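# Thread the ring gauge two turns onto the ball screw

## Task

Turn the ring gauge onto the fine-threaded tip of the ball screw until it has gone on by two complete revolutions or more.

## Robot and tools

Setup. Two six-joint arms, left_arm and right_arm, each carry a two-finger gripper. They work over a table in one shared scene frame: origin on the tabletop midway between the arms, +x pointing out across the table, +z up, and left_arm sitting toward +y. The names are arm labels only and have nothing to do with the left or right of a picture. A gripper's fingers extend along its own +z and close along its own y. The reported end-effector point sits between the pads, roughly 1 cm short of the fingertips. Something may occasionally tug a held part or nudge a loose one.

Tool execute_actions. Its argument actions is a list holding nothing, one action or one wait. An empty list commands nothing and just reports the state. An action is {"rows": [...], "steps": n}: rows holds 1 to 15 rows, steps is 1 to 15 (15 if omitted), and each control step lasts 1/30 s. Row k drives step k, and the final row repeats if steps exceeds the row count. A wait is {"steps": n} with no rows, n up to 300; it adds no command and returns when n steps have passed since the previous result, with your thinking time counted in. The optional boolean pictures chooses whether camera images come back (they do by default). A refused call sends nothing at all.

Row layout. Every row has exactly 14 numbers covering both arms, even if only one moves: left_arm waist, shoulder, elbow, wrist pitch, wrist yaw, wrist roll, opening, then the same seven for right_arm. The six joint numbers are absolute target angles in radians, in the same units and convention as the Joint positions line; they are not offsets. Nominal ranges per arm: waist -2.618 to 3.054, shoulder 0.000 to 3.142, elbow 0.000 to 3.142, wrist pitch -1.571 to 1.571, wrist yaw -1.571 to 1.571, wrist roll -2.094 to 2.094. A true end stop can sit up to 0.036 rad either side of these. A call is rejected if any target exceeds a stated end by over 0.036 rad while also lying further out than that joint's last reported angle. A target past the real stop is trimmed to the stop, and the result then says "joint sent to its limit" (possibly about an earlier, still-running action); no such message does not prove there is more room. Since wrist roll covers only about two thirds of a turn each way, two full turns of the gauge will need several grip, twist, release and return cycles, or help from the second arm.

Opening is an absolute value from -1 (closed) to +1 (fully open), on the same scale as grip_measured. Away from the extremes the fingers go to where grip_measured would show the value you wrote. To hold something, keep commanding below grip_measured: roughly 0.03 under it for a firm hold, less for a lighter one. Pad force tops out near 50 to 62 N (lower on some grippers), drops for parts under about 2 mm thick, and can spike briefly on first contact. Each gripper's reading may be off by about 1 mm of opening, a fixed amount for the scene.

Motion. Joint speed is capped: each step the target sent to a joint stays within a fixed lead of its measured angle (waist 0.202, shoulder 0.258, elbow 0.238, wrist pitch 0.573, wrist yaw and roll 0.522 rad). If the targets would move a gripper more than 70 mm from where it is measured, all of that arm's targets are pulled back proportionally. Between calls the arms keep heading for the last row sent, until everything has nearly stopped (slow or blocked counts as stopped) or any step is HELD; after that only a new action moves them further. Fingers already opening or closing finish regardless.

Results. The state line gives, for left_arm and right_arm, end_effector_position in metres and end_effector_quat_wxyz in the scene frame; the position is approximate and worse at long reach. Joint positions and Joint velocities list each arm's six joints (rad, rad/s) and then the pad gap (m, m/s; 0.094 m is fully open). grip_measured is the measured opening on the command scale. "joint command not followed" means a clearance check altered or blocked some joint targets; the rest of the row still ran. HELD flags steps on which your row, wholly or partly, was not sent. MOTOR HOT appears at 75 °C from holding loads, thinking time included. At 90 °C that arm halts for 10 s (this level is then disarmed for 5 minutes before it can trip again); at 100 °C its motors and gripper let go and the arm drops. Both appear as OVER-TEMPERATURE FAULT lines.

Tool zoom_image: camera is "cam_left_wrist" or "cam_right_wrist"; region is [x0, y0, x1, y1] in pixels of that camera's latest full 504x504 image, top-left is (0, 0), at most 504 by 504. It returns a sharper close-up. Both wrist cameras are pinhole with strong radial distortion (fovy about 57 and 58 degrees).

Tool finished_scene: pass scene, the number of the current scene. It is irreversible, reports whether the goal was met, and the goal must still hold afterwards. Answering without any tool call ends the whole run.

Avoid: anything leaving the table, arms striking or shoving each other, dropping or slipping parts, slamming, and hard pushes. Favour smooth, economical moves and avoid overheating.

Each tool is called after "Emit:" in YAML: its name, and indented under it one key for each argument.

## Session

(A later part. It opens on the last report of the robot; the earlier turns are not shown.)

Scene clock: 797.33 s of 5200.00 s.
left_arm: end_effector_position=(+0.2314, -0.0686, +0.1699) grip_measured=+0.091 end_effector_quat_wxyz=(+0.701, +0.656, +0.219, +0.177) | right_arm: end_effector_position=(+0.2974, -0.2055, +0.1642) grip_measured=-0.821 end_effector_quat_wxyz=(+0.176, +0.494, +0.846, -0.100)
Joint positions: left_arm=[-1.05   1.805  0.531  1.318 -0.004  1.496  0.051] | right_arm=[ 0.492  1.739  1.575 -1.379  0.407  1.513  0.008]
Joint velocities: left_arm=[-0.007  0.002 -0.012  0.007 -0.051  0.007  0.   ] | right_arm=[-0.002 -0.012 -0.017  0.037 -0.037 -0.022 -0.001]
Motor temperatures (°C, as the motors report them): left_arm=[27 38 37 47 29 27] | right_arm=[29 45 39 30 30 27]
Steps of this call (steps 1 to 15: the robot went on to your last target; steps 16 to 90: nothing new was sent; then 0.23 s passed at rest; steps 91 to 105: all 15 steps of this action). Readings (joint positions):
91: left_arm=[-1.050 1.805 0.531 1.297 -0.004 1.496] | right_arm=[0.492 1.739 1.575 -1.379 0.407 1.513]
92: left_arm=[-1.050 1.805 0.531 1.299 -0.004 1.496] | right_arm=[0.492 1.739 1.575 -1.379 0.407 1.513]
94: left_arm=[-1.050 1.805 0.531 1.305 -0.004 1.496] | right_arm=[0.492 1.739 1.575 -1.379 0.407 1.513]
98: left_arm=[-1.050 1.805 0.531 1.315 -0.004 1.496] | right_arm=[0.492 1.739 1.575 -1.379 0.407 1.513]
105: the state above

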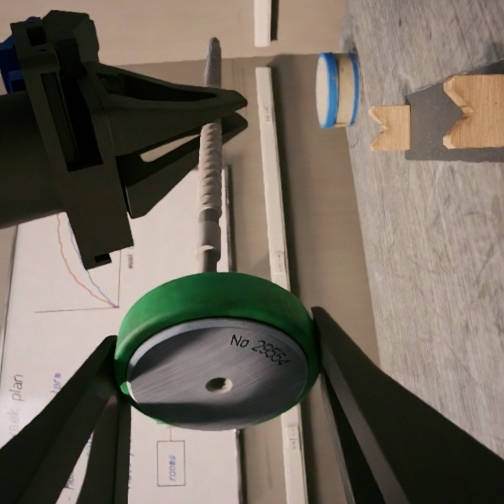

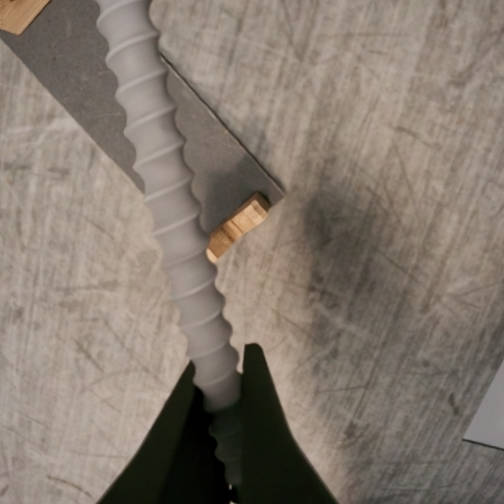

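Emit:
execute_actions:
  actions:
    - {"rows":[[-1.049,1.812,0.555,1.379,0,1.5,-0.03,0.476,1.74,1.565,-1.38,0.42,1.518,-0.87],[-1.049,1.812,0.555,1.379,0,1.5,-0.03,0.466,1.74,1.565,-1.38,0.42,1.518,-0.87],[-1.049,1.812,0.555,1.379,0,1.5,-0.03,0.456,1.74,1.565,-1.38,0.42,1.518,-0.87],[-1.049,1.812,0.555,1.379,0,1.5,-0.03,0.446,1.74,1.565,-1.38,0.42,1.518,-0.87],[-1.049,1.812,0.555,1.379,0,1.5,-0.03,0.436,1.74,1.565,-1.38,0.42,1.518,-0.87],[-1.049,1.812,0.555,1.379,0,1.5,-0.03,0.426,1.74,1.565,-1.38,0.42,1.518,-0.87]],"steps":15}

Emit:
zoom_image:
  camera: "cam_left_wrist"
  region: [120, 100, 300, 350]

Scene clock: 808.27 s of 5200.00 s.
left_arm: end_effector_position=(+0.2314, -0.0686, +0.1701) grip_measured=+0.091 end_effector_quat_wxyz=(+0.701, +0.655, +0.218, +0.177) | right_arm: end_effector_position=(+0.3018, -0.2254, +0.1641) grip_measured=-0.821 end_effector_quat_wxyz=(+0.172, +0.520, +0.830, -0.105)
Joint positions: left_arm=[-1.05   1.805  0.531  1.319 -0.004  1.496  0.051] | right_arm=[ 0.429  1.739  1.575 -1.379  0.406  1.513  0.008]
Joint velocities: left_arm=[-0.002 -0.007 -0.002 -0.051 -0.022 -0.037  0.001] | right_arm=[ 0.007 -0.012 -0.002 -0.007 -0.007  0.022 -0.001]
Motor temperatures (°C, as the motors report them): left_arm=[27 38 37 48 29 27] | right_arm=[29 45 39 30 30 27]
Steps of this call (steps 1 to 15: the robot went on to your last target; steps 16 to 90: nothing new was sent; then 7.43 s passed at rest; steps 91 to 105: all 15 steps of this action). Readings (joint positions):
91: left_arm=[-1.050 1.805 0.531 1.319 -0.004 1.496] | right_arm=[0.491 1.739 1.575 -1.379 0.407 1.513]
92: left_arm=[-1.050 1.805 0.531 1.319 -0.004 1.496] | right_arm=[0.489 1.739 1.575 -1.379 0.407 1.513]
94: left_arm=[-1.050 1.805 0.531 1.319 -0.004 1.496] | right_arm=[0.477 1.739 1.575 -1.379 0.406 1.513]
98: left_arm=[-1.050 1.805 0.531 1.319 -0.004 1.496] | right_arm=[0.438 1.739 1.575 -1.379 0.406 1.513]
105: the state above

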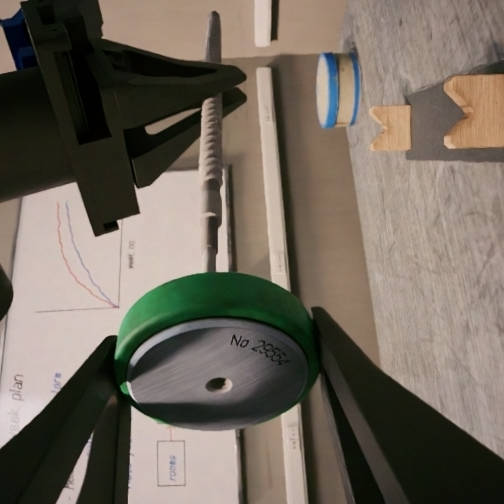

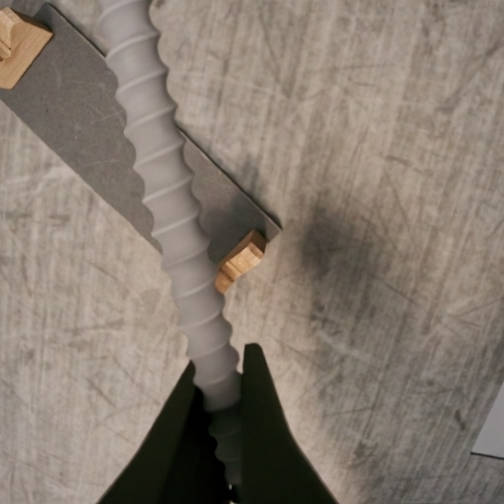

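Region (120, 100, 300, 350) of cam_left_wrist's 504x504 image, scaled by 2.016, with more detail than that image has; it fills the left 363 columns of this view, and the rest is white.

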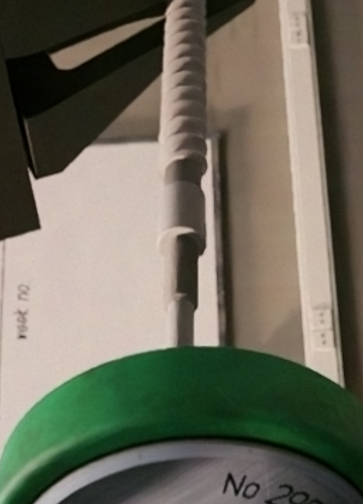

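Emit:
execute_actions:
  actions:
    - {"rows":[[-1.049,1.812,0.555,1.379,0,1.5,-0.03,0.445,1.74,1.565,-1.38,0.424,1.518,-0.87],[-1.049,1.812,0.555,1.379,0,1.5,-0.03,0.46,1.74,1.565,-1.38,0.428,1.518,-0.87],[-1.049,1.812,0.555,1.379,0,1.5,-0.03,0.475,1.74,1.565,-1.38,0.432,1.518,-0.87],[-1.049,1.812,0.555,1.379,0,1.5,-0.03,0.49,1.74,1.565,-1.38,0.434,1.518,-0.87],[-1.049,1.812,0.555,1.379,0,1.5,-0.03,0.5,1.74,1.565,-1.38,0.434,1.518,-0.87]],"steps":15}

Scene clock: 817.37 s of 5200.00 s.
left_arm: end_effector_position=(+0.2314, -0.0686, +0.1701) grip_measured=+0.091 end_effector_quat_wxyz=(+0.701, +0.655, +0.218, +0.177) | right_arm: end_effector_position=(+0.2972, -0.2040, +0.1645) grip_measured=-0.821 end_effector_quat_wxyz=(+0.178, +0.491, +0.847, -0.101)
Joint positions: left_arm=[-1.05   1.805  0.531  1.319 -0.004  1.496  0.051] | right_arm=[ 0.498  1.739  1.575 -1.379  0.411  1.513  0.008]
Joint velocities: left_arm=[ 0.002 -0.017 -0.002 -0.037 -0.022  0.051  0.   ] | right_arm=[-0.002  0.002 -0.022  0.022 -0.037  0.022 -0.   ]
Motor temperatures (°C, as the motors report them): left_arm=[27 38 37 49 29 27] | right_arm=[29 45 39 30 30 27]
Steps of this call (steps 1 to 15: the robot went on to your last target; steps 16 to 90: nothing new was sent; then 5.60 s passed at rest; steps 91 to 105: all 15 steps of this action). Readings (joint positions):
91: left_arm=[-1.050 1.805 0.531 1.319 -0.004 1.496] | right_arm=[0.430 1.739 1.575 -1.379 0.406 1.513]
92: left_arm=[-1.050 1.805 0.531 1.319 -0.004 1.496] | right_arm=[0.432 1.739 1.575 -1.379 0.406 1.513]
94: left_arm=[-1.050 1.805 0.531 1.319 -0.004 1.496] | right_arm=[0.449 1.739 1.575 -1.379 0.410 1.513]
98: left_arm=[-1.050 1.805 0.531 1.319 -0.004 1.496] | right_arm=[0.494 1.739 1.575 -1.379 0.411 1.513]
105: the state above

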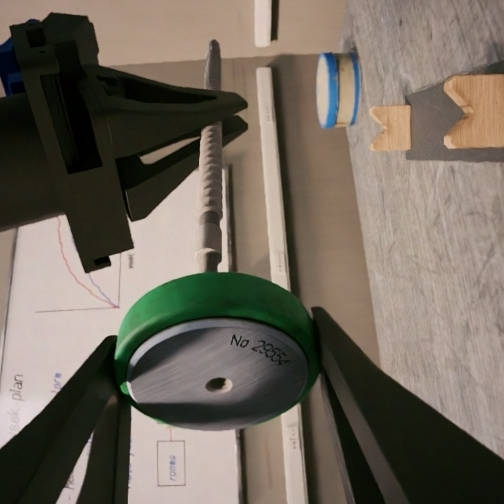

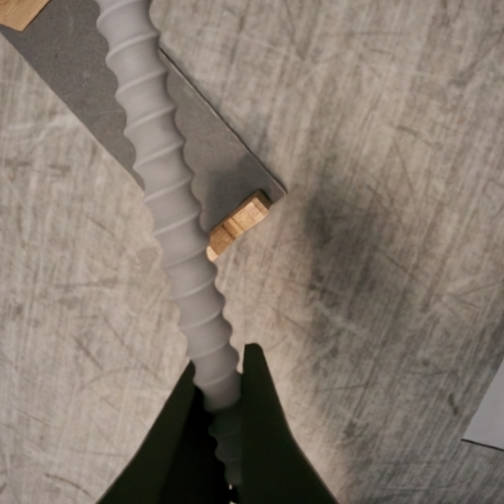

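Emit:
execute_actions:
  actions:
    - {"rows":[[-1.049,1.812,0.555,1.379,0,1.5,-0.03,0.5,1.74,1.565,-1.38,0.438,1.518,-0.87],[-1.049,1.812,0.555,1.379,0,1.5,-0.03,0.5,1.74,1.565,-1.38,0.442,1.518,-0.87],[-1.049,1.812,0.555,1.379,0,1.5,-0.03,0.5,1.74,1.565,-1.38,0.446,1.518,-0.87]],"steps":15}

Scene clock: 826.37 s of 5200.00 s.
left_arm: end_effector_position=(+0.2314, -0.0686, +0.1701) grip_measured=+0.091 end_effector_quat_wxyz=(+0.701, +0.655, +0.218, +0.177) | right_arm: end_effector_position=(+0.2978, -0.2053, +0.1651) grip_measured=-0.821 end_effector_quat_wxyz=(+0.182, +0.490, +0.846, -0.103)
Joint positions: left_arm=[-1.05   1.805  0.531  1.319 -0.004  1.496  0.051] | right_arm=[ 0.498  1.739  1.575 -1.379  0.42   1.513  0.008]
Joint velocities: left_arm=[ 0.012 -0.002 -0.002  0.007  0.066 -0.007 -0.   ] | right_arm=[-0.007 -0.002  0.007 -0.066 -0.007  0.022 -0.001]
Motor temperatures (°C, as the motors report them): left_arm=[27 38 37 50 29 27] | right_arm=[29 45 39 30 30 27]
Steps of this call (steps 1 to 15: the robot went on to your last target; steps 16 to 90: nothing new was sent; then 5.50 s passed at rest; steps 91 to 105: all 15 steps of this action). Readings (joint positions):
91: left_arm=[-1.050 1.805 0.531 1.319 -0.004 1.496] | right_arm=[0.498 1.739 1.575 -1.379 0.411 1.513]
92: left_arm=[-1.050 1.805 0.531 1.319 -0.004 1.496] | right_arm=[0.498 1.739 1.575 -1.379 0.412 1.513]
94: left_arm=[-1.050 1.805 0.531 1.319 -0.004 1.496] | right_arm=[0.498 1.739 1.575 -1.379 0.415 1.513]
98: left_arm=[-1.050 1.805 0.531 1.319 -0.004 1.496] | right_arm=[0.498 1.739 1.575 -1.379 0.418 1.513]
105: the state above

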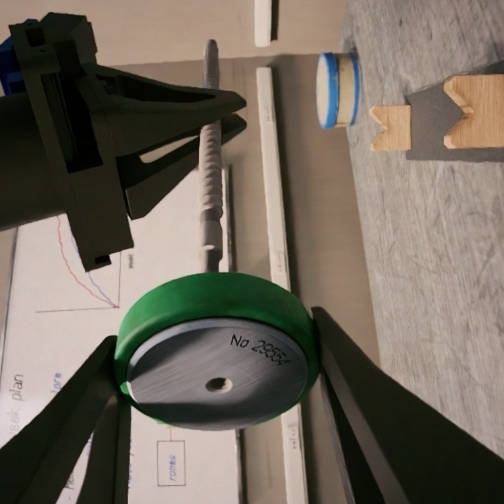

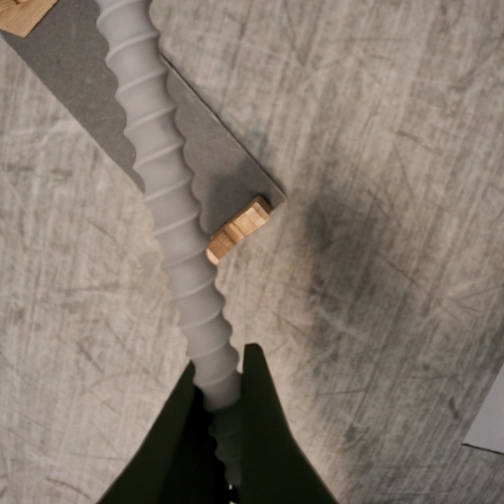

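Emit:
execute_actions:
  actions:
    - {"rows":[[-1.049,1.812,0.555,1.379,0,1.5,-0.03,0.5,1.74,1.565,-1.38,0.45,1.518,-0.87],[-1.049,1.812,0.555,1.379,0,1.5,-0.03,0.5,1.74,1.565,-1.38,0.455,1.518,-0.87]],"steps":15}

Emit:
execute_actions:
  actions:
    - {"rows":[[-1.049,1.812,0.555,1.379,0,-0.07,-0.03,0.5,1.74,1.565,-1.38,0.455,1.518,-0.87]],"steps":15}
  pictures: false

Emit:
execute_actions:
  actions:
    - {"steps":20}

Scene clock: 830.33 s of 5200.00 s.
left_arm: end_effector_position=(+0.2314, -0.0686, +0.1701) grip_measured=+0.091 end_effector_quat_wxyz=(+0.701, +0.655, +0.218, +0.177) | right_arm: end_effector_position=(+0.2984, -0.2066, +0.1657) grip_measured=-0.821 end_effector_quat_wxyz=(+0.185, +0.490, +0.845, -0.105)
Joint positions: left_arm=[-1.05   1.805  0.531  1.319 -0.004  1.496  0.051] | right_arm=[ 0.498  1.739  1.575 -1.379  0.428  1.513  0.008]
Joint velocities: left_arm=[ 0.002 -0.002 -0.002  0.007 -0.007  0.007 -0.   ] | right_arm=[-0.002  0.012  0.007  0.022 -0.007  0.007 -0.001]
Motor temperatures (°C, as the motors report them): left_arm=[27 38 37 50 29 27] | right_arm=[29 45 39 30 30 27]
Steps of this call (steps 1 to 15: the robot went on to your last target; steps 16 to 90: nothing new was sent; then 0.47 s passed at rest; steps 91 to 105: all 15 steps of this action). Readings (joint positions):
91: left_arm=[-1.050 1.805 0.531 1.319 -0.004 1.496] | right_arm=[0.498 1.739 1.575 -1.379 0.420 1.513]
92: left_arm=[-1.050 1.805 0.531 1.319 -0.004 1.496] | right_arm=[0.498 1.739 1.575 -1.379 0.422 1.513]
94: left_arm=[-1.050 1.805 0.531 1.319 -0.004 1.496] | right_arm=[0.498 1.739 1.575 -1.379 0.425 1.513]
98: left_arm=[-1.050 1.805 0.531 1.319 -0.004 1.496] | right_arm=[0.498 1.739 1.575 -1.379 0.427 1.513]
105: the state above

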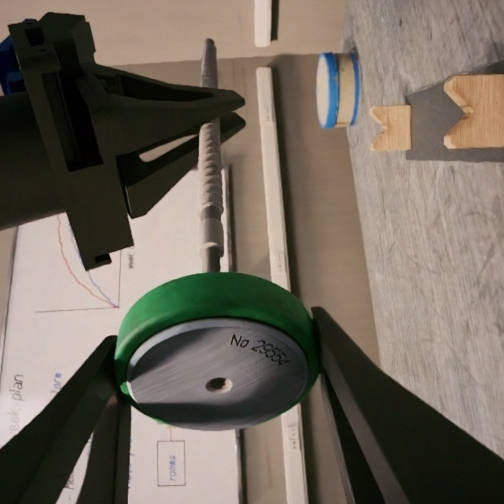

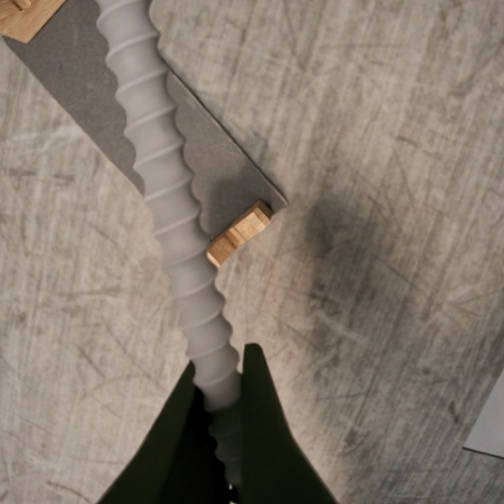

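Scene clock: 830.83 s of 5200.00 s.
left_arm: end_effector_position=(+0.2316, -0.0689, +0.1673) grip_measured=+0.092 end_effector_quat_wxyz=(+0.656, +0.375, +0.582, -0.300) | right_arm: end_effector_position=(+0.2985, -0.2066, +0.1658) grip_measured=-0.821 end_effector_quat_wxyz=(+0.185, +0.490, +0.845, -0.105)
Joint positions: left_arm=[-1.05   1.812  0.531  1.321 -0.004  0.144  0.051] | right_arm=[ 0.498  1.739  1.575 -1.379  0.429  1.513  0.008]
Joint velocities: left_arm=[-0.002  0.002 -0.007 -0.007 -0.037 -1.414  0.   ] | right_arm=[ 0.002 -0.012 -0.007  0.022  0.007 -0.051  0.   ]
Motor temperatures (°C, as the motors report them): left_arm=[27 38 37 50 29 27] | right_arm=[29 45 39 30 30 27]
Steps of this call (steps 1 to 15: all 15 steps of this action). Readings (joint positions):
1: left_arm=[-1.050 1.805 0.531 1.319 -0.004 1.415] | right_arm=[0.498 1.739 1.575 -1.379 0.428 1.513]
2: left_arm=[-1.050 1.807 0.531 1.320 -0.004 1.317] | right_arm=[0.498 1.739 1.575 -1.379 0.429 1.513]
4: left_arm=[-1.050 1.810 0.531 1.321 -0.004 1.120] | right_arm=[0.498 1.739 1.575 -1.379 0.429 1.513]
8: left_arm=[-1.050 1.812 0.531 1.321 -0.004 0.728] | right_arm=[0.498 1.739 1.575 -1.379 0.429 1.513]
15: the state above

Scene clock: 831.50 s of 5200.00 s.
left_arm: end_effector_position=(+0.2316, -0.0689, +0.1673) grip_measured=+0.092 end_effector_quat_wxyz=(+0.622, +0.315, +0.617, -0.364) | right_arm: end_effector_position=(+0.2985, -0.2066, +0.1658) grip_measured=-0.821 end_effector_quat_wxyz=(+0.185, +0.490, +0.845, -0.105)
Joint positions: left_arm=[-1.05   1.812  0.531  1.321 -0.004 -0.057  0.051] | right_arm=[ 0.498  1.739  1.575 -1.379  0.429  1.513  0.008]
Joint velocities: left_arm=[-0.002 -0.017 -0.002 -0.007 -0.007 -0.037 -0.001] | right_arm=[ 0.002  0.002 -0.012  0.022 -0.051  0.007 -0.001]
Motor temperatures (°C, as the motors report them): left_arm=[27 38 37 50 29 27] | right_arm=[29 45 39 30 30 27]
Steps of this call (steps 1 to 20: the robot went on to your last target). Readings (joint positions):
1: left_arm=[-1.050 1.812 0.531 1.321 -0.004 0.103] | right_arm=[0.498 1.739 1.575 -1.379 0.429 1.513]
2: left_arm=[-1.050 1.812 0.531 1.321 -0.004 0.070] | right_arm=[0.498 1.739 1.575 -1.379 0.429 1.513]
4: left_arm=[-1.050 1.812 0.531 1.321 -0.004 0.023] | right_arm=[0.498 1.739 1.575 -1.379 0.429 1.513]
8: left_arm=[-1.050 1.812 0.531 1.321 -0.004 -0.025] | right_arm=[0.498 1.739 1.575 -1.379 0.429 1.513]
20: the state above

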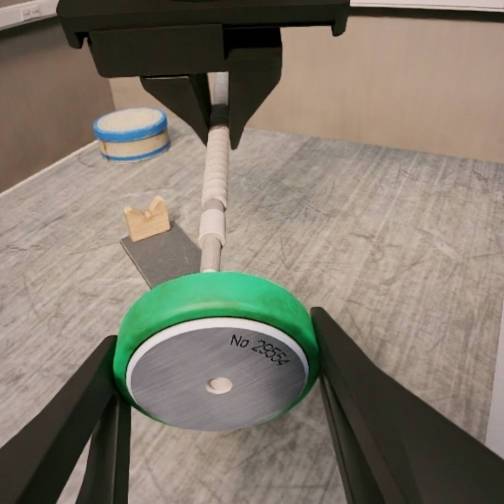

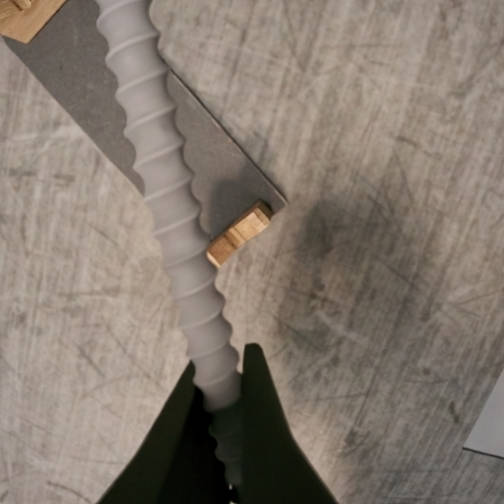

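Emit:
execute_actions:
  actions:
    - {"rows":[[-1.049,1.807,0.555,1.379,0,-0.07,-0.03,0.505,1.74,1.565,-1.38,0.455,1.518,-0.87],[-1.049,1.802,0.555,1.379,0,-0.07,-0.03,0.51,1.74,1.565,-1.38,0.455,1.518,-0.87],[-1.049,1.797,0.555,1.379,0,-0.07,-0.03,0.515,1.74,1.565,-1.38,0.455,1.518,-0.87],[-1.049,1.793,0.555,1.379,0,-0.07,-0.03,0.52,1.74,1.565,-1.38,0.455,1.518,-0.87]],"steps":15}

Scene clock: 845.57 s of 5200.00 s.
left_arm: end_effector_position=(+0.2316, -0.0689, +0.1673) grip_measured=+0.092 end_effector_quat_wxyz=(+0.622, +0.315, +0.617, -0.365) | right_arm: end_effector_position=(+0.2975, -0.2026, +0.1658) grip_measured=-0.821 end_effector_quat_wxyz=(+0.186, +0.484, +0.848, -0.105)
Joint positions: left_arm=[-1.05   1.812  0.531  1.321 -0.004 -0.059  0.051] | right_arm=[ 0.511  1.739  1.575 -1.379  0.43   1.513  0.008]
Joint velocities: left_arm=[-0.002  0.007 -0.007  0.007 -0.037  0.022 -0.001] | right_arm=[-0.002 -0.022 -0.017  0.037  0.007 -0.051  0.   ]
Motor temperatures (°C, as the motors report them): left_arm=[27 39 37 51 29 27] | right_arm=[29 45 39 30 30 27]
Steps of this call (steps 1 to 15: the robot went on to your last target; steps 16 to 90: nothing new was sent; then 10.57 s passed at rest; steps 91 to 105: all 15 steps of this action). Readings (joint positions):
91: left_arm=[-1.050 1.812 0.531 1.321 -0.004 -0.059] | right_arm=[0.498 1.739 1.575 -1.379 0.429 1.513]
92: left_arm=[-1.050 1.812 0.531 1.321 -0.004 -0.059] | right_arm=[0.498 1.739 1.575 -1.379 0.429 1.513]
94: left_arm=[-1.050 1.812 0.531 1.321 -0.004 -0.059] | right_arm=[0.501 1.739 1.575 -1.379 0.430 1.513]
98: left_arm=[-1.050 1.812 0.531 1.321 -0.004 -0.059] | right_arm=[0.511 1.739 1.575 -1.379 0.430 1.513]
105: the state above

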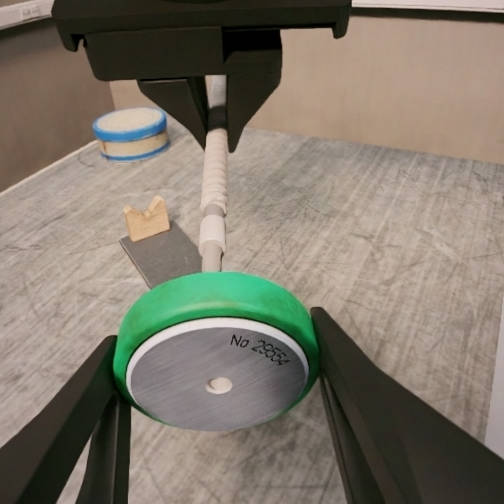

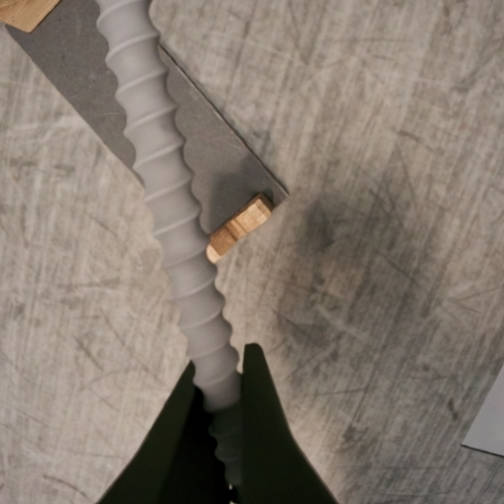

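Emit:
execute_actions:
  actions:
    - {"rows":[[-1.049,1.788,0.555,1.379,0,-0.07,-0.03,0.52,1.74,1.565,-1.38,0.455,1.518,-0.87],[-1.049,1.783,0.555,1.379,0,-0.07,-0.03,0.52,1.74,1.565,-1.38,0.455,1.518,-0.87],[-1.049,1.778,0.555,1.379,0,-0.07,-0.03,0.52,1.74,1.565,-1.38,0.455,1.518,-0.87],[-1.049,1.773,0.555,1.379,0,-0.07,-0.03,0.52,1.74,1.565,-1.38,0.455,1.518,-0.87]],"steps":15}
  pictures: false

Scene clock: 849.33 s of 5200.00 s.
left_arm: end_effector_position=(+0.2316, -0.0689, +0.1673) grip_measured=+0.092 end_effector_quat_wxyz=(+0.622, +0.315, +0.617, -0.365) | right_arm: end_effector_position=(+0.2975, -0.2026, +0.1658) grip_measured=-0.821 end_effector_quat_wxyz=(+0.186, +0.484, +0.848, -0.105)
Joint positions: left_arm=[-1.05   1.812  0.531  1.321 -0.004 -0.059  0.051] | right_arm=[ 0.511  1.739  1.575 -1.379  0.43   1.513  0.008]
Joint velocities: left_arm=[ 0.002 -0.012  0.002  0.022 -0.037 -0.007 -0.001] | right_arm=[ 0.002  0.022 -0.002  0.007 -0.066  0.022  0.   ]
Motor temperatures (°C, as the motors report them): left_arm=[27 40 37 51 29 27] | right_arm=[29 45 39 30 30 27]
Steps of this call (steps 1 to 15: the robot went on to your last target; steps 16 to 90: nothing new was sent; then 0.27 s passed at rest; steps 91 to 105: all 15 steps of this action). Readings (joint positions):
91: left_arm=[-1.050 1.812 0.531 1.321 -0.004 -0.059] | right_arm=[0.511 1.739 1.575 -1.379 0.430 1.513]
92: left_arm=[-1.050 1.812 0.531 1.321 -0.004 -0.059] | right_arm=[0.511 1.739 1.575 -1.379 0.430 1.513]
94: left_arm=[-1.050 1.812 0.531 1.321 -0.004 -0.059] | right_arm=[0.511 1.739 1.575 -1.379 0.430 1.513]
98: left_arm=[-1.050 1.812 0.531 1.321 -0.004 -0.059] | right_arm=[0.511 1.739 1.575 -1.379 0.430 1.513]
105: the state above

Emit:
execute_actions:
  actions:
    - {"rows":[[-1.049,1.768,0.555,1.379,0,-0.07,-0.03,0.52,1.74,1.565,-1.38,0.455,1.518,-0.87],[-1.049,1.763,0.555,1.379,0,-0.07,-0.03,0.52,1.74,1.565,-1.38,0.455,1.518,-0.87],[-1.049,1.758,0.555,1.379,0,-0.07,-0.03,0.52,1.74,1.565,-1.38,0.455,1.518,-0.87],[-1.049,1.753,0.555,1.379,0,-0.07,-0.03,0.52,1.74,1.565,-1.38,0.455,1.518,-0.87]],"steps":12}
  pictures: false

Scene clock: 852.40 s of 5200.00 s.
left_arm: end_effector_position=(+0.2308, -0.0677, +0.1798) grip_measured=+0.092 end_effector_quat_wxyz=(+0.631, +0.310, +0.607, -0.370) | right_arm: end_effector_position=(+0.2975, -0.2026, +0.1658) grip_measured=-0.821 end_effector_quat_wxyz=(+0.186, +0.484, +0.848, -0.105)
Joint positions: left_arm=[-1.05   1.787  0.531  1.326 -0.004 -0.059  0.051] | right_arm=[ 0.511  1.739  1.575 -1.379  0.43   1.513  0.008]
Joint velocities: left_arm=[ 0.017 -0.002 -0.012  0.037  0.066  0.022 -0.   ] | right_arm=[-0.002 -0.002 -0.002  0.051 -0.051  0.007  0.   ]
Motor temperatures (°C, as the motors report them): left_arm=[27 41 37 51 29 27] | right_arm=[29 45 39 30 30 27]
Steps of this call (steps 1 to 15: the robot went on to your last target; steps 16 to 80: nothing new was sent; steps 81 to 92: all 12 steps of this action). Readings (joint positions):
81: left_arm=[-1.050 1.812 0.531 1.321 -0.004 -0.059] | right_arm=[0.511 1.739 1.575 -1.379 0.430 1.513]
82: left_arm=[-1.050 1.811 0.531 1.321 -0.004 -0.059] | right_arm=[0.511 1.739 1.575 -1.379 0.430 1.513]
84: left_arm=[-1.050 1.803 0.531 1.321 -0.004 -0.059] | right_arm=[0.511 1.739 1.575 -1.379 0.430 1.513]
88: left_arm=[-1.050 1.788 0.531 1.325 -0.004 -0.059] | right_arm=[0.511 1.739 1.575 -1.379 0.430 1.513]
92: the state above

Emit:
execute_actions:
  actions:
    - {"rows":[[-1.049,1.762,0.555,1.375,0,-0.07,-0.03,0.52,1.74,1.565,-1.38,0.455,1.518,-0.87],[-1.049,1.77,0.555,1.375,0,-0.07,-0.03,0.52,1.74,1.565,-1.38,0.455,1.518,-0.87],[-1.049,1.776,0.555,1.375,0,-0.07,-0.03,0.52,1.74,1.565,-1.38,0.455,1.518,-0.87],[-1.049,1.782,0.555,1.375,0,-0.07,-0.03,0.52,1.74,1.565,-1.38,0.455,1.518,-0.87],[-1.049,1.787,0.555,1.375,0,-0.07,-0.03,0.52,1.74,1.565,-1.38,0.455,1.518,-0.87],[-1.049,1.791,0.555,1.375,0,-0.07,-0.03,0.52,1.74,1.565,-1.38,0.455,1.518,-0.87],[-1.049,1.795,0.555,1.375,0,-0.07,-0.03,0.52,1.74,1.565,-1.38,0.455,1.518,-0.87],[-1.049,1.798,0.555,1.375,0,-0.07,-0.03,0.52,1.74,1.565,-1.38,0.455,1.518,-0.87]],"steps":15}

Scene clock: 858.10 s of 5200.00 s.
left_arm: end_effector_position=(+0.2312, -0.0683, +0.1746) grip_measured=+0.092 end_effector_quat_wxyz=(+0.628, +0.311, +0.611, -0.368) | right_arm: end_effector_position=(+0.2975, -0.2026, +0.1658) grip_measured=-0.821 end_effector_quat_wxyz=(+0.186, +0.484, +0.848, -0.105)
Joint positions: left_arm=[-1.05   1.799  0.531  1.327 -0.004 -0.059  0.051] | right_arm=[ 0.511  1.739  1.575 -1.379  0.43   1.513  0.008]
Joint velocities: left_arm=[ 0.007 -0.002  0.007 -0.051 -0.037  0.007  0.001] | right_arm=[-0.002  0.002  0.017 -0.037 -0.007  0.007 -0.001]
Motor temperatures (°C, as the motors report them): left_arm=[27 41 37 51 29 27] | right_arm=[29 45 39 30 30 27]
Steps of this call (steps 1 to 15: the robot went on to your last target; steps 16 to 90: nothing new was sent; then 2.20 s passed at rest; steps 91 to 105: all 15 steps of this action). Readings (joint positions):
91: left_arm=[-1.050 1.787 0.531 1.326 -0.004 -0.059] | right_arm=[0.511 1.739 1.575 -1.379 0.430 1.513]
92: left_arm=[-1.050 1.787 0.531 1.326 -0.004 -0.059] | right_arm=[0.511 1.739 1.575 -1.379 0.430 1.513]
94: left_arm=[-1.050 1.787 0.531 1.326 -0.004 -0.059] | right_arm=[0.511 1.739 1.575 -1.379 0.430 1.513]
98: left_arm=[-1.050 1.788 0.531 1.326 -0.004 -0.059] | right_arm=[0.511 1.739 1.575 -1.379 0.430 1.513]
105: the state above

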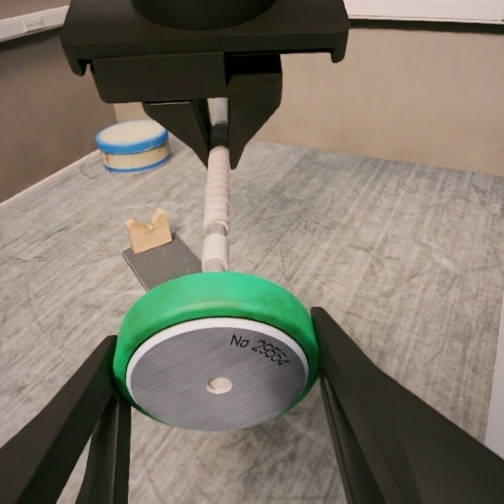

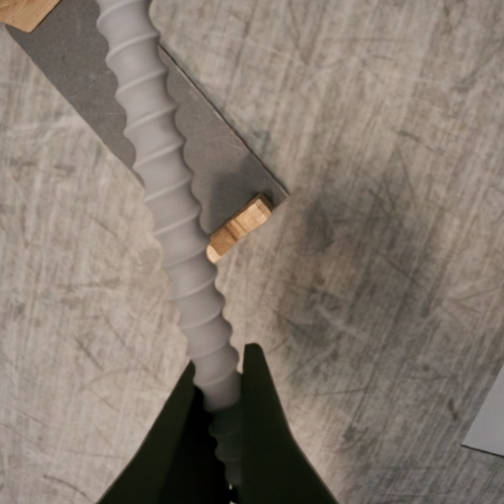

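Emit:
execute_actions:
  actions:
    - {"rows":[[-1.049,1.8,0.555,1.37,0,-0.07,-0.03,0.52,1.74,1.565,-1.38,0.455,1.518,-0.87],[-1.049,1.802,0.555,1.365,0,-0.07,-0.03,0.52,1.74,1.565,-1.38,0.455,1.518,-0.87],[-1.049,1.804,0.555,1.36,0,-0.07,-0.03,0.52,1.74,1.565,-1.38,0.455,1.518,-0.87],[-1.049,1.804,0.555,1.357,0,-0.07,-0.03,0.52,1.74,1.565,-1.38,0.455,1.518,-0.87]],"steps":15}

Scene clock: 862.50 s of 5200.00 s.
left_arm: end_effector_position=(+0.2312, -0.0684, +0.1724) grip_measured=+0.092 end_effector_quat_wxyz=(+0.625, +0.313, +0.614, -0.367) | right_arm: end_effector_position=(+0.2975, -0.2026, +0.1658) grip_measured=-0.821 end_effector_quat_wxyz=(+0.186, +0.484, +0.848, -0.105)
Joint positions: left_arm=[-1.05   1.799  0.531  1.318 -0.004 -0.059  0.051] | right_arm=[ 0.511  1.739  1.575 -1.379  0.43   1.513  0.008]
Joint velocities: left_arm=[-0.012 -0.002  0.002 -0.037 -0.022 -0.081 -0.001] | right_arm=[-0.002  0.007 -0.007 -0.022  0.022 -0.007 -0.001]
Motor temperatures (°C, as the motors report them): left_arm=[27 41 37 51 29 27] | right_arm=[29 45 39 30 30 27]
Steps of this call (steps 1 to 15: the robot went on to your last target; steps 16 to 90: nothing new was sent; then 0.90 s passed at rest; steps 91 to 105: all 15 steps of this action). Readings (joint positions):
91: left_arm=[-1.050 1.799 0.531 1.327 -0.004 -0.059] | right_arm=[0.511 1.739 1.575 -1.379 0.430 1.513]
92: left_arm=[-1.050 1.799 0.531 1.327 -0.004 -0.059] | right_arm=[0.511 1.739 1.575 -1.379 0.430 1.513]
94: left_arm=[-1.050 1.799 0.531 1.325 -0.004 -0.059] | right_arm=[0.511 1.739 1.575 -1.379 0.430 1.513]
98: left_arm=[-1.050 1.799 0.531 1.321 -0.004 -0.059] | right_arm=[0.511 1.739 1.575 -1.379 0.430 1.513]
105: the state above

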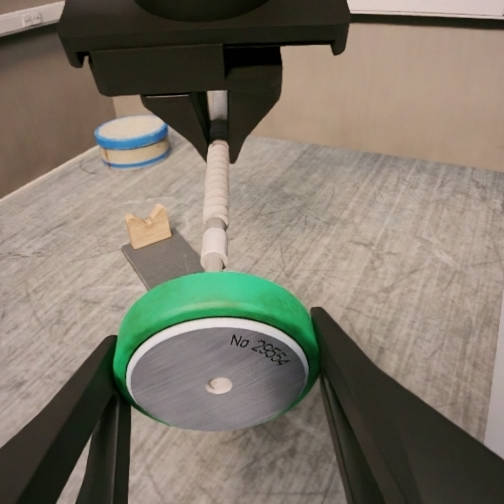

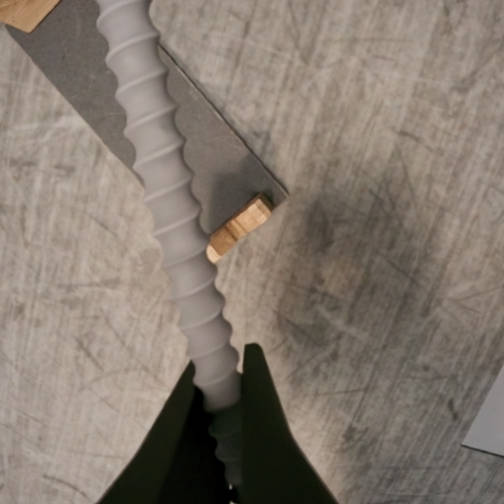

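Shoulder needs a slightly larger command to settle at 1.805; wrist command returns to mid-band.

Emit:
execute_actions:
  actions:
    - {"rows":[[-1.049,1.806,0.555,1.362,0,-0.07,-0.03,0.52,1.74,1.565,-1.38,0.455,1.518,-0.87],[-1.049,1.808,0.555,1.366,0,-0.07,-0.03,0.52,1.74,1.565,-1.38,0.455,1.518,-0.87],[-1.049,1.81,0.555,1.368,0,-0.07,-0.03,0.52,1.74,1.565,-1.38,0.455,1.518,-0.87]],"steps":15}

Scene clock: 865.73 s of 5200.00 s.
left_arm: end_effector_position=(+0.2316, -0.0689, +0.1675) grip_measured=+0.092 end_effector_quat_wxyz=(+0.622, +0.315, +0.617, -0.365) | right_arm: end_effector_position=(+0.2975, -0.2026, +0.1658) grip_measured=-0.821 end_effector_quat_wxyz=(+0.186, +0.484, +0.848, -0.105)
Joint positions: left_arm=[-1.05   1.811  0.531  1.319 -0.004 -0.059  0.051] | right_arm=[ 0.511  1.739  1.575 -1.379  0.43   1.513  0.008]
Joint velocities: left_arm=[ 0.027 -0.032  0.002  0.022 -0.007 -0.051 -0.001] | right_arm=[-0.002 -0.027 -0.007 -0.022 -0.022 -0.095 -0.   ]
Motor temperatures (°C, as the motors report them): left_arm=[27 40 37 51 29 27] | right_arm=[29 45 39 30 30 27]
Steps of this call (steps 1 to 15: the robot went on to your last target; steps 16 to 82: nothing new was sent; steps 83 to 97: all 15 steps of this action). Readings (joint positions):
83: left_arm=[-1.050 1.799 0.531 1.318 -0.004 -0.059] | right_arm=[0.511 1.739 1.575 -1.379 0.430 1.513]
84: left_arm=[-1.050 1.799 0.531 1.318 -0.004 -0.059] | right_arm=[0.511 1.739 1.575 -1.379 0.430 1.513]
86: left_arm=[-1.050 1.802 0.531 1.319 -0.004 -0.059] | right_arm=[0.511 1.739 1.575 -1.379 0.430 1.513]
90: left_arm=[-1.050 1.810 0.531 1.319 -0.004 -0.059] | right_arm=[0.511 1.739 1.575 -1.379 0.430 1.513]
97: the state above

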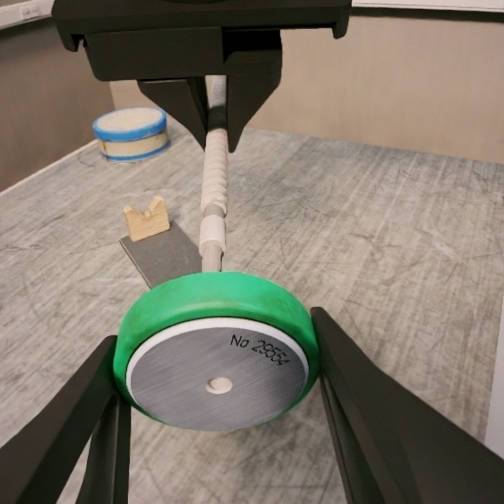

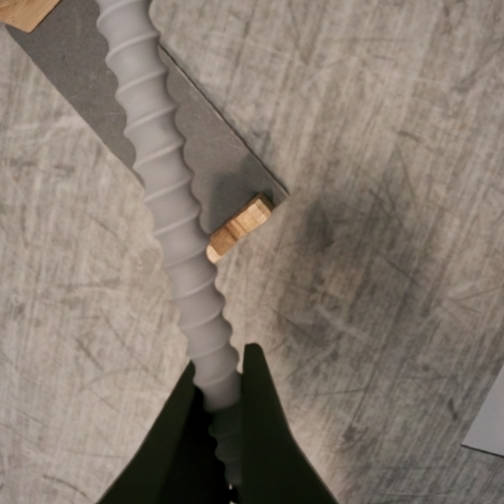

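Emit:
execute_actions:
  actions:
    - {"rows":[[-1.049,1.805,0.555,1.374,0,-0.07,-0.03,0.52,1.74,1.565,-1.38,0.455,1.518,-0.87],[-1.049,1.8,0.555,1.38,0,-0.07,-0.03,0.52,1.74,1.565,-1.38,0.455,1.518,-0.87],[-1.049,1.8,0.555,1.385,0,-0.07,-0.03,0.52,1.74,1.565,-1.38,0.455,1.518,-0.87],[-1.049,1.8,0.555,1.39,0,-0.07,-0.03,0.52,1.74,1.565,-1.38,0.455,1.518,-0.87]],"steps":15}
  pictures: false

Emit:
execute_actions:
  actions:
    - {"rows":[[-1.049,1.8,0.555,1.38,0,1.5,-0.03,0.52,1.74,1.565,-1.38,0.455,1.518,-0.87]],"steps":15}
  pictures: false

Emit:
execute_actions:
  actions:
    - {"steps":25}

Scene clock: 871.50 s of 5200.00 s.
left_arm: end_effector_position=(+0.2315, -0.0688, +0.1701) grip_measured=+0.092 end_effector_quat_wxyz=(+0.625, +0.313, +0.614, -0.367) | right_arm: end_effector_position=(+0.2975, -0.2026, +0.1658) grip_measured=-0.821 end_effector_quat_wxyz=(+0.186, +0.484, +0.848, -0.105)
Joint positions: left_arm=[-1.05   1.811  0.531  1.329 -0.004 -0.059  0.051] | right_arm=[ 0.511  1.739  1.575 -1.379  0.43   1.513  0.008]
Joint velocities: left_arm=[-0.012 -0.002  0.027  0.051 -0.022 -0.037 -0.   ] | right_arm=[ 0.007 -0.022 -0.007 -0.066  0.007 -0.007  0.   ]
Motor temperatures (°C, as the motors report them): left_arm=[27 40 37 52 29 27] | right_arm=[29 45 39 30 30 27]
Steps of this call (steps 1 to 15: the robot went on to your last target; steps 16 to 90: nothing new was sent; then 2.27 s passed at rest; steps 91 to 105: all 15 steps of this action). Readings (joint positions):
91: left_arm=[-1.050 1.811 0.531 1.319 -0.004 -0.059] | right_arm=[0.511 1.739 1.575 -1.379 0.430 1.513]
92: left_arm=[-1.050 1.811 0.531 1.319 -0.004 -0.059] | right_arm=[0.511 1.739 1.575 -1.379 0.430 1.513]
94: left_arm=[-1.050 1.811 0.531 1.321 -0.004 -0.059] | right_arm=[0.511 1.739 1.575 -1.379 0.430 1.513]
98: left_arm=[-1.050 1.811 0.531 1.327 -0.004 -0.059] | right_arm=[0.511 1.739 1.575 -1.379 0.430 1.513]
105: the state above

Scene clock: 872.00 s of 5200.00 s.
left_arm: end_effector_position=(+0.2314, -0.0688, +0.1701) grip_measured=+0.092 end_effector_quat_wxyz=(+0.716, +0.630, +0.280, +0.108) | right_arm: end_effector_position=(+0.2975, -0.2026, +0.1658) grip_measured=-0.821 end_effector_quat_wxyz=(+0.186, +0.484, +0.848, -0.105)
Joint positions: left_arm=[-1.05   1.811  0.531  1.329 -0.004  1.303  0.051] | right_arm=[ 0.511  1.739  1.575 -1.379  0.43   1.513  0.008]
Joint velocities: left_arm=[-0.032 -0.002  0.012 -0.007  0.007  1.297  0.001] | right_arm=[-0.002 -0.007 -0.002  0.095 -0.022 -0.022 -0.001]
Motor temperatures (°C, as the motors report them): left_arm=[27 40 37 52 29 27] | right_arm=[29 45 39 30 30 27]
Steps of this call (steps 1 to 15: all 15 steps of this action). Readings (joint positions):
1: left_arm=[-1.050 1.811 0.531 1.329 -0.004 0.023] | right_arm=[0.511 1.739 1.575 -1.379 0.430 1.513]
2: left_arm=[-1.050 1.811 0.531 1.329 -0.004 0.123] | right_arm=[0.511 1.739 1.575 -1.379 0.430 1.513]
4: left_arm=[-1.050 1.811 0.531 1.329 -0.004 0.322] | right_arm=[0.511 1.739 1.575 -1.379 0.430 1.513]
8: left_arm=[-1.050 1.811 0.531 1.329 -0.004 0.723] | right_arm=[0.511 1.739 1.575 -1.379 0.430 1.513]
15: the state above

Scene clock: 872.83 s of 5200.00 s.
left_arm: end_effector_position=(+0.2314, -0.0688, +0.1701) grip_measured=+0.092 end_effector_quat_wxyz=(+0.703, +0.654, +0.218, +0.177) | right_arm: end_effector_position=(+0.2975, -0.2026, +0.1658) grip_measured=-0.821 end_effector_quat_wxyz=(+0.186, +0.484, +0.848, -0.105)
Joint positions: left_arm=[-1.05   1.811  0.531  1.329 -0.004  1.495  0.051] | right_arm=[ 0.511  1.739  1.575 -1.379  0.43   1.513  0.008]
Joint velocities: left_arm=[-0.012  0.002 -0.012 -0.007 -0.051  0.037 -0.001] | right_arm=[ 0.007  0.007  0.002 -0.051 -0.051  0.022 -0.   ]
Motor temperatures (°C, as the motors report them): left_arm=[27 40 37 52 29 27] | right_arm=[29 45 39 30 30 27]
Steps of this call (steps 1 to 25: the robot went on to your last target). Readings (joint positions):
1: left_arm=[-1.050 1.811 0.531 1.329 -0.004 1.342] | right_arm=[0.511 1.739 1.575 -1.379 0.430 1.513]
2: left_arm=[-1.050 1.811 0.531 1.329 -0.004 1.373] | right_arm=[0.511 1.739 1.575 -1.379 0.430 1.513]
4: left_arm=[-1.050 1.811 0.531 1.329 -0.004 1.418] | right_arm=[0.511 1.739 1.575 -1.379 0.430 1.513]
8: left_arm=[-1.050 1.811 0.531 1.329 -0.004 1.464] | right_arm=[0.511 1.739 1.575 -1.379 0.430 1.513]
25: the state above

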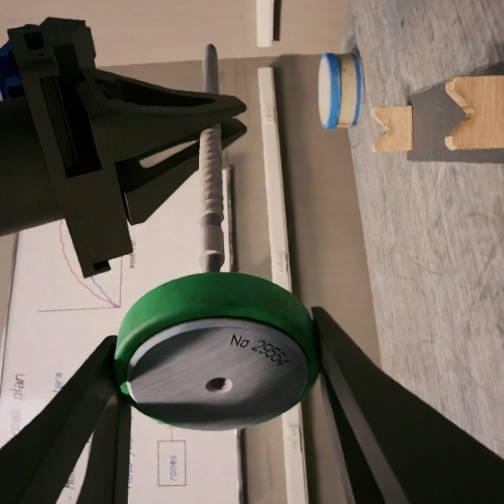

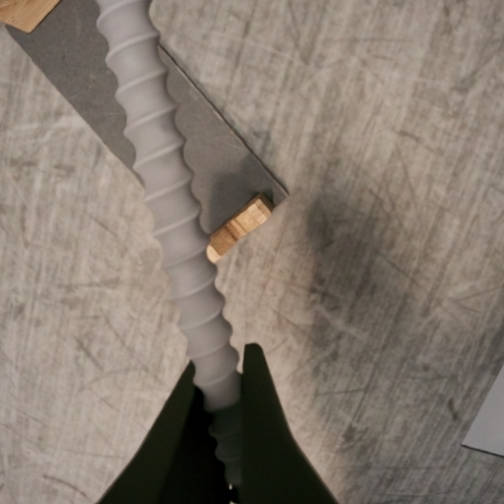

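Emit:
execute_actions:
  actions:
    - {"rows":[[-1.049,1.8,0.555,1.38,0,-0.07,-0.03,0.52,1.74,1.565,-1.38,0.455,1.518,-0.87]],"steps":15}
  pictures: false

Emit:
execute_actions:
  actions:
    - {"rows":[[-1.049,1.8,0.555,1.38,0,-0.07,-0.03,0.524,1.74,1.565,-1.38,0.455,1.518,-0.87],[-1.049,1.8,0.555,1.38,0,-0.07,-0.03,0.528,1.74,1.565,-1.38,0.455,1.518,-0.87],[-1.049,1.8,0.555,1.38,0,-0.07,-0.03,0.532,1.74,1.565,-1.38,0.455,1.518,-0.87],[-1.049,1.8,0.555,1.38,0,-0.07,-0.03,0.536,1.74,1.565,-1.38,0.455,1.518,-0.87]],"steps":15}

Scene clock: 884.40 s of 5200.00 s.
left_arm: end_effector_position=(+0.2314, -0.0688, +0.1701) grip_measured=+0.092 end_effector_quat_wxyz=(+0.659, +0.373, +0.579, -0.302) | right_arm: end_effector_position=(+0.2975, -0.2026, +0.1658) grip_measured=-0.821 end_effector_quat_wxyz=(+0.186, +0.484, +0.848, -0.105)
Joint positions: left_arm=[-1.05   1.811  0.531  1.329 -0.004  0.143  0.051] | right_arm=[ 0.511  1.739  1.575 -1.379  0.43   1.513  0.008]
Joint velocities: left_arm=[ 0.007  0.002  0.002 -0.037 -0.037 -1.341  0.   ] | right_arm=[-0.007  0.002 -0.007 -0.037  0.037 -0.066  0.001]
Motor temperatures (°C, as the motors report them): left_arm=[27 41 37 52 29 27] | right_arm=[29 45 39 30 30 27]
Steps of this call (steps 1 to 15: the robot went on to your last target; steps 16 to 90: nothing new was sent; then 8.07 s passed at rest; steps 91 to 105: all 15 steps of this action). Readings (joint positions):
91: left_arm=[-1.050 1.811 0.531 1.329 -0.004 1.415] | right_arm=[0.511 1.739 1.575 -1.379 0.430 1.513]
92: left_arm=[-1.050 1.811 0.531 1.329 -0.004 1.317] | right_arm=[0.511 1.739 1.575 -1.379 0.430 1.513]
94: left_arm=[-1.050 1.811 0.531 1.329 -0.004 1.120] | right_arm=[0.511 1.739 1.575 -1.379 0.430 1.513]
98: left_arm=[-1.050 1.811 0.531 1.329 -0.004 0.728] | right_arm=[0.511 1.739 1.575 -1.379 0.430 1.513]
105: the state above

Scene clock: 884.90 s of 5200.00 s.
left_arm: end_effector_position=(+0.2314, -0.0688, +0.1701) grip_measured=+0.092 end_effector_quat_wxyz=(+0.626, +0.315, +0.613, -0.365) | right_arm: end_effector_position=(+0.2961, -0.1974, +0.1659) grip_measured=-0.821 end_effector_quat_wxyz=(+0.188, +0.477, +0.852, -0.103)
Joint positions: left_arm=[-1.05   1.811  0.531  1.329 -0.004 -0.052  0.051] | right_arm=[ 0.528  1.739  1.575 -1.379  0.431  1.513  0.008]
Joint velocities: left_arm=[ 0.017  0.002 -0.022 -0.022  0.022 -0.007 -0.001] | right_arm=[ 0.007 -0.017 -0.012  0.051 -0.007  0.022 -0.   ]
Motor temperatures (°C, as the motors report them): left_arm=[27 41 37 52 29 27] | right_arm=[29 45 39 30 30 27]
Steps of this call (steps 1 to 15: all 15 steps of this action). Readings (joint positions):
1: left_arm=[-1.050 1.811 0.531 1.329 -0.004 0.103] | right_arm=[0.511 1.739 1.575 -1.379 0.430 1.513]
2: left_arm=[-1.050 1.811 0.531 1.329 -0.004 0.070] | right_arm=[0.512 1.739 1.575 -1.379 0.430 1.513]
4: left_arm=[-1.050 1.811 0.531 1.329 -0.004 0.024] | right_arm=[0.517 1.739 1.575 -1.379 0.431 1.513]
8: left_arm=[-1.050 1.811 0.531 1.329 -0.004 -0.025] | right_arm=[0.527 1.739 1.575 -1.379 0.431 1.513]
15: the state above

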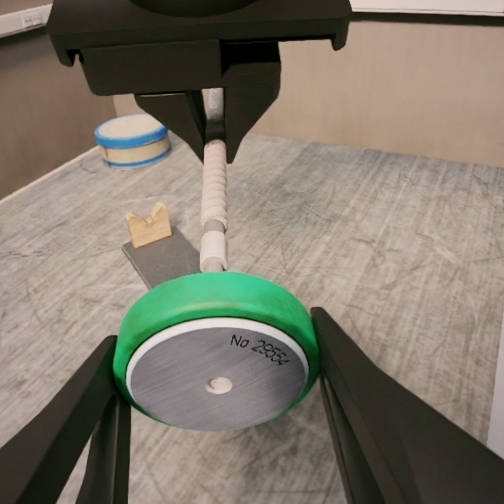

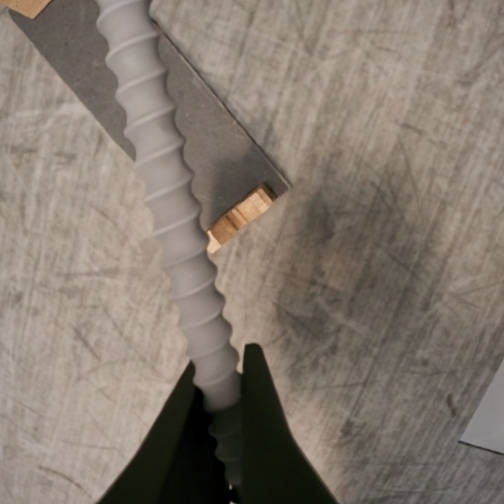

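Emit:
execute_actions:
  actions:
    - {"rows":[[-1.049,1.8,0.555,1.38,0,-0.07,-0.03,0.54,1.74,1.565,-1.38,0.455,1.518,-0.87],[-1.049,1.8,0.555,1.38,0,-0.07,-0.03,0.544,1.74,1.565,-1.38,0.455,1.518,-0.87],[-1.049,1.8,0.555,1.38,0,-0.07,-0.03,0.548,1.74,1.565,-1.38,0.455,1.518,-0.87],[-1.049,1.8,0.555,1.38,0,-0.07,-0.03,0.552,1.74,1.565,-1.38,0.455,1.518,-0.87],[-1.049,1.8,0.555,1.38,0,-0.07,-0.03,0.556,1.74,1.565,-1.38,0.455,1.518,-0.87]],"steps":15}

Scene clock: 888.63 s of 5200.00 s.
left_arm: end_effector_position=(+0.2314, -0.0689, +0.1697) grip_measured=+0.092 end_effector_quat_wxyz=(+0.624, +0.313, +0.614, -0.367) | right_arm: end_effector_position=(+0.2969, -0.1965, +0.1673) grip_measured=-0.821 end_effector_quat_wxyz=(+0.196, +0.472, +0.853, -0.106)
Joint positions: left_arm=[-1.05   1.811  0.531  1.328 -0.004 -0.059  0.051] | right_arm=[ 0.539  1.739  1.575 -1.377  0.449  1.513  0.008]
Joint velocities: left_arm=[-0.007  0.017 -0.007 -0.051 -0.051 -0.007  0.   ] | right_arm=[-0.012  0.022 -0.007 -0.11  -0.037 -0.037  0.   ]
Motor temperatures (°C, as the motors report them): left_arm=[27 41 37 52 29 27] | right_arm=[29 45 39 30 30 27]
Steps of this call (steps 1 to 15: the robot went on to your last target; steps 16 to 90: nothing new was sent; then 0.23 s passed at rest; steps 91 to 105: all 15 steps of this action). Readings (joint positions):
91: left_arm=[-1.050 1.811 0.531 1.329 -0.004 -0.059] | right_arm=[0.528 1.739 1.575 -1.379 0.431 1.513]
92: left_arm=[-1.050 1.811 0.531 1.329 -0.004 -0.059] | right_arm=[0.528 1.739 1.575 -1.379 0.431 1.513]
94: left_arm=[-1.050 1.811 0.531 1.329 -0.004 -0.059] | right_arm=[0.532 1.739 1.575 -1.379 0.436 1.513]
98: left_arm=[-1.050 1.811 0.531 1.329 -0.004 -0.059] | right_arm=[0.538 1.739 1.575 -1.378 0.447 1.513]
105: the state above

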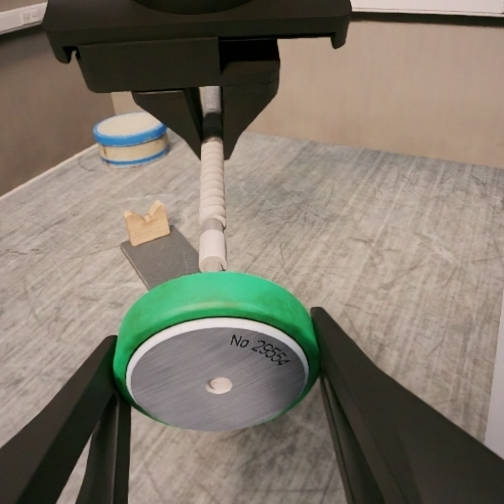

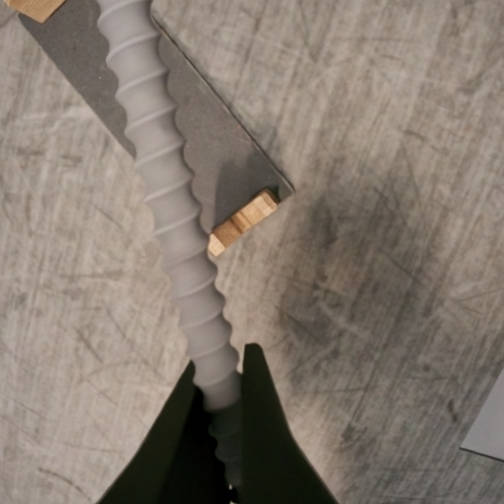

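Emit:
execute_actions:
  actions: []

Scene clock: 897.23 s of 5200.00 s.
left_arm: end_effector_position=(+0.2313, -0.0689, +0.1697) grip_measured=+0.092 end_effector_quat_wxyz=(+0.624, +0.314, +0.614, -0.367) | right_arm: end_effector_position=(+0.2969, -0.1965, +0.1673) grip_measured=-0.821 end_effector_quat_wxyz=(+0.196, +0.472, +0.853, -0.106)
Joint positions: left_arm=[-1.05   1.811  0.531  1.328 -0.003 -0.059  0.051] | right_arm=[ 0.539  1.739  1.575 -1.377  0.449  1.513  0.008]
Joint velocities: left_arm=[ 0.022  0.002 -0.012  0.007 -0.051 -0.051 -0.   ] | right_arm=[ 0.002  0.007 -0.022 -0.051 -0.051  0.007 -0.   ]
Motor temperatures (°C, as the motors report them): left_arm=[27 41 37 52 29 27] | right_arm=[29 45 39 30 30 27]
Steps of this call (steps 1 to 15: the robot went on to your last target; steps 16 to 90: nothing new was sent; then 5.60 s passed at rest). Readings (joint positions):
1: left_arm=[-1.050 1.811 0.531 1.328 -0.004 -0.059] | right_arm=[0.539 1.739 1.575 -1.377 0.449 1.513]
2: left_arm=[-1.050 1.811 0.531 1.328 -0.004 -0.059] | right_arm=[0.539 1.739 1.575 -1.377 0.449 1.513]
4: left_arm=[-1.050 1.811 0.531 1.328 -0.004 -0.059] | right_arm=[0.539 1.739 1.575 -1.377 0.449 1.513]
8: left_arm=[-1.050 1.811 0.531 1.328 -0.003 -0.059] | right_arm=[0.539 1.739 1.575 -1.377 0.449 1.513]
90: the state above
All arms were judged still, so your last target was given up. Only a new action makes them travel on or press farther. Fingers that are still opening or closing keep moving.

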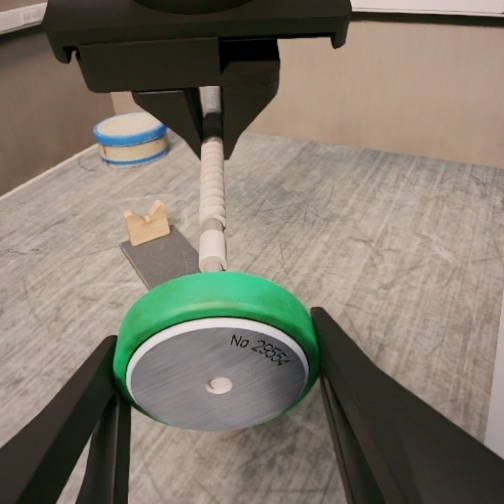

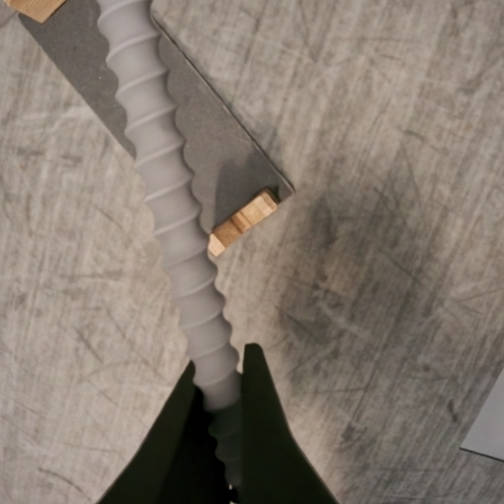

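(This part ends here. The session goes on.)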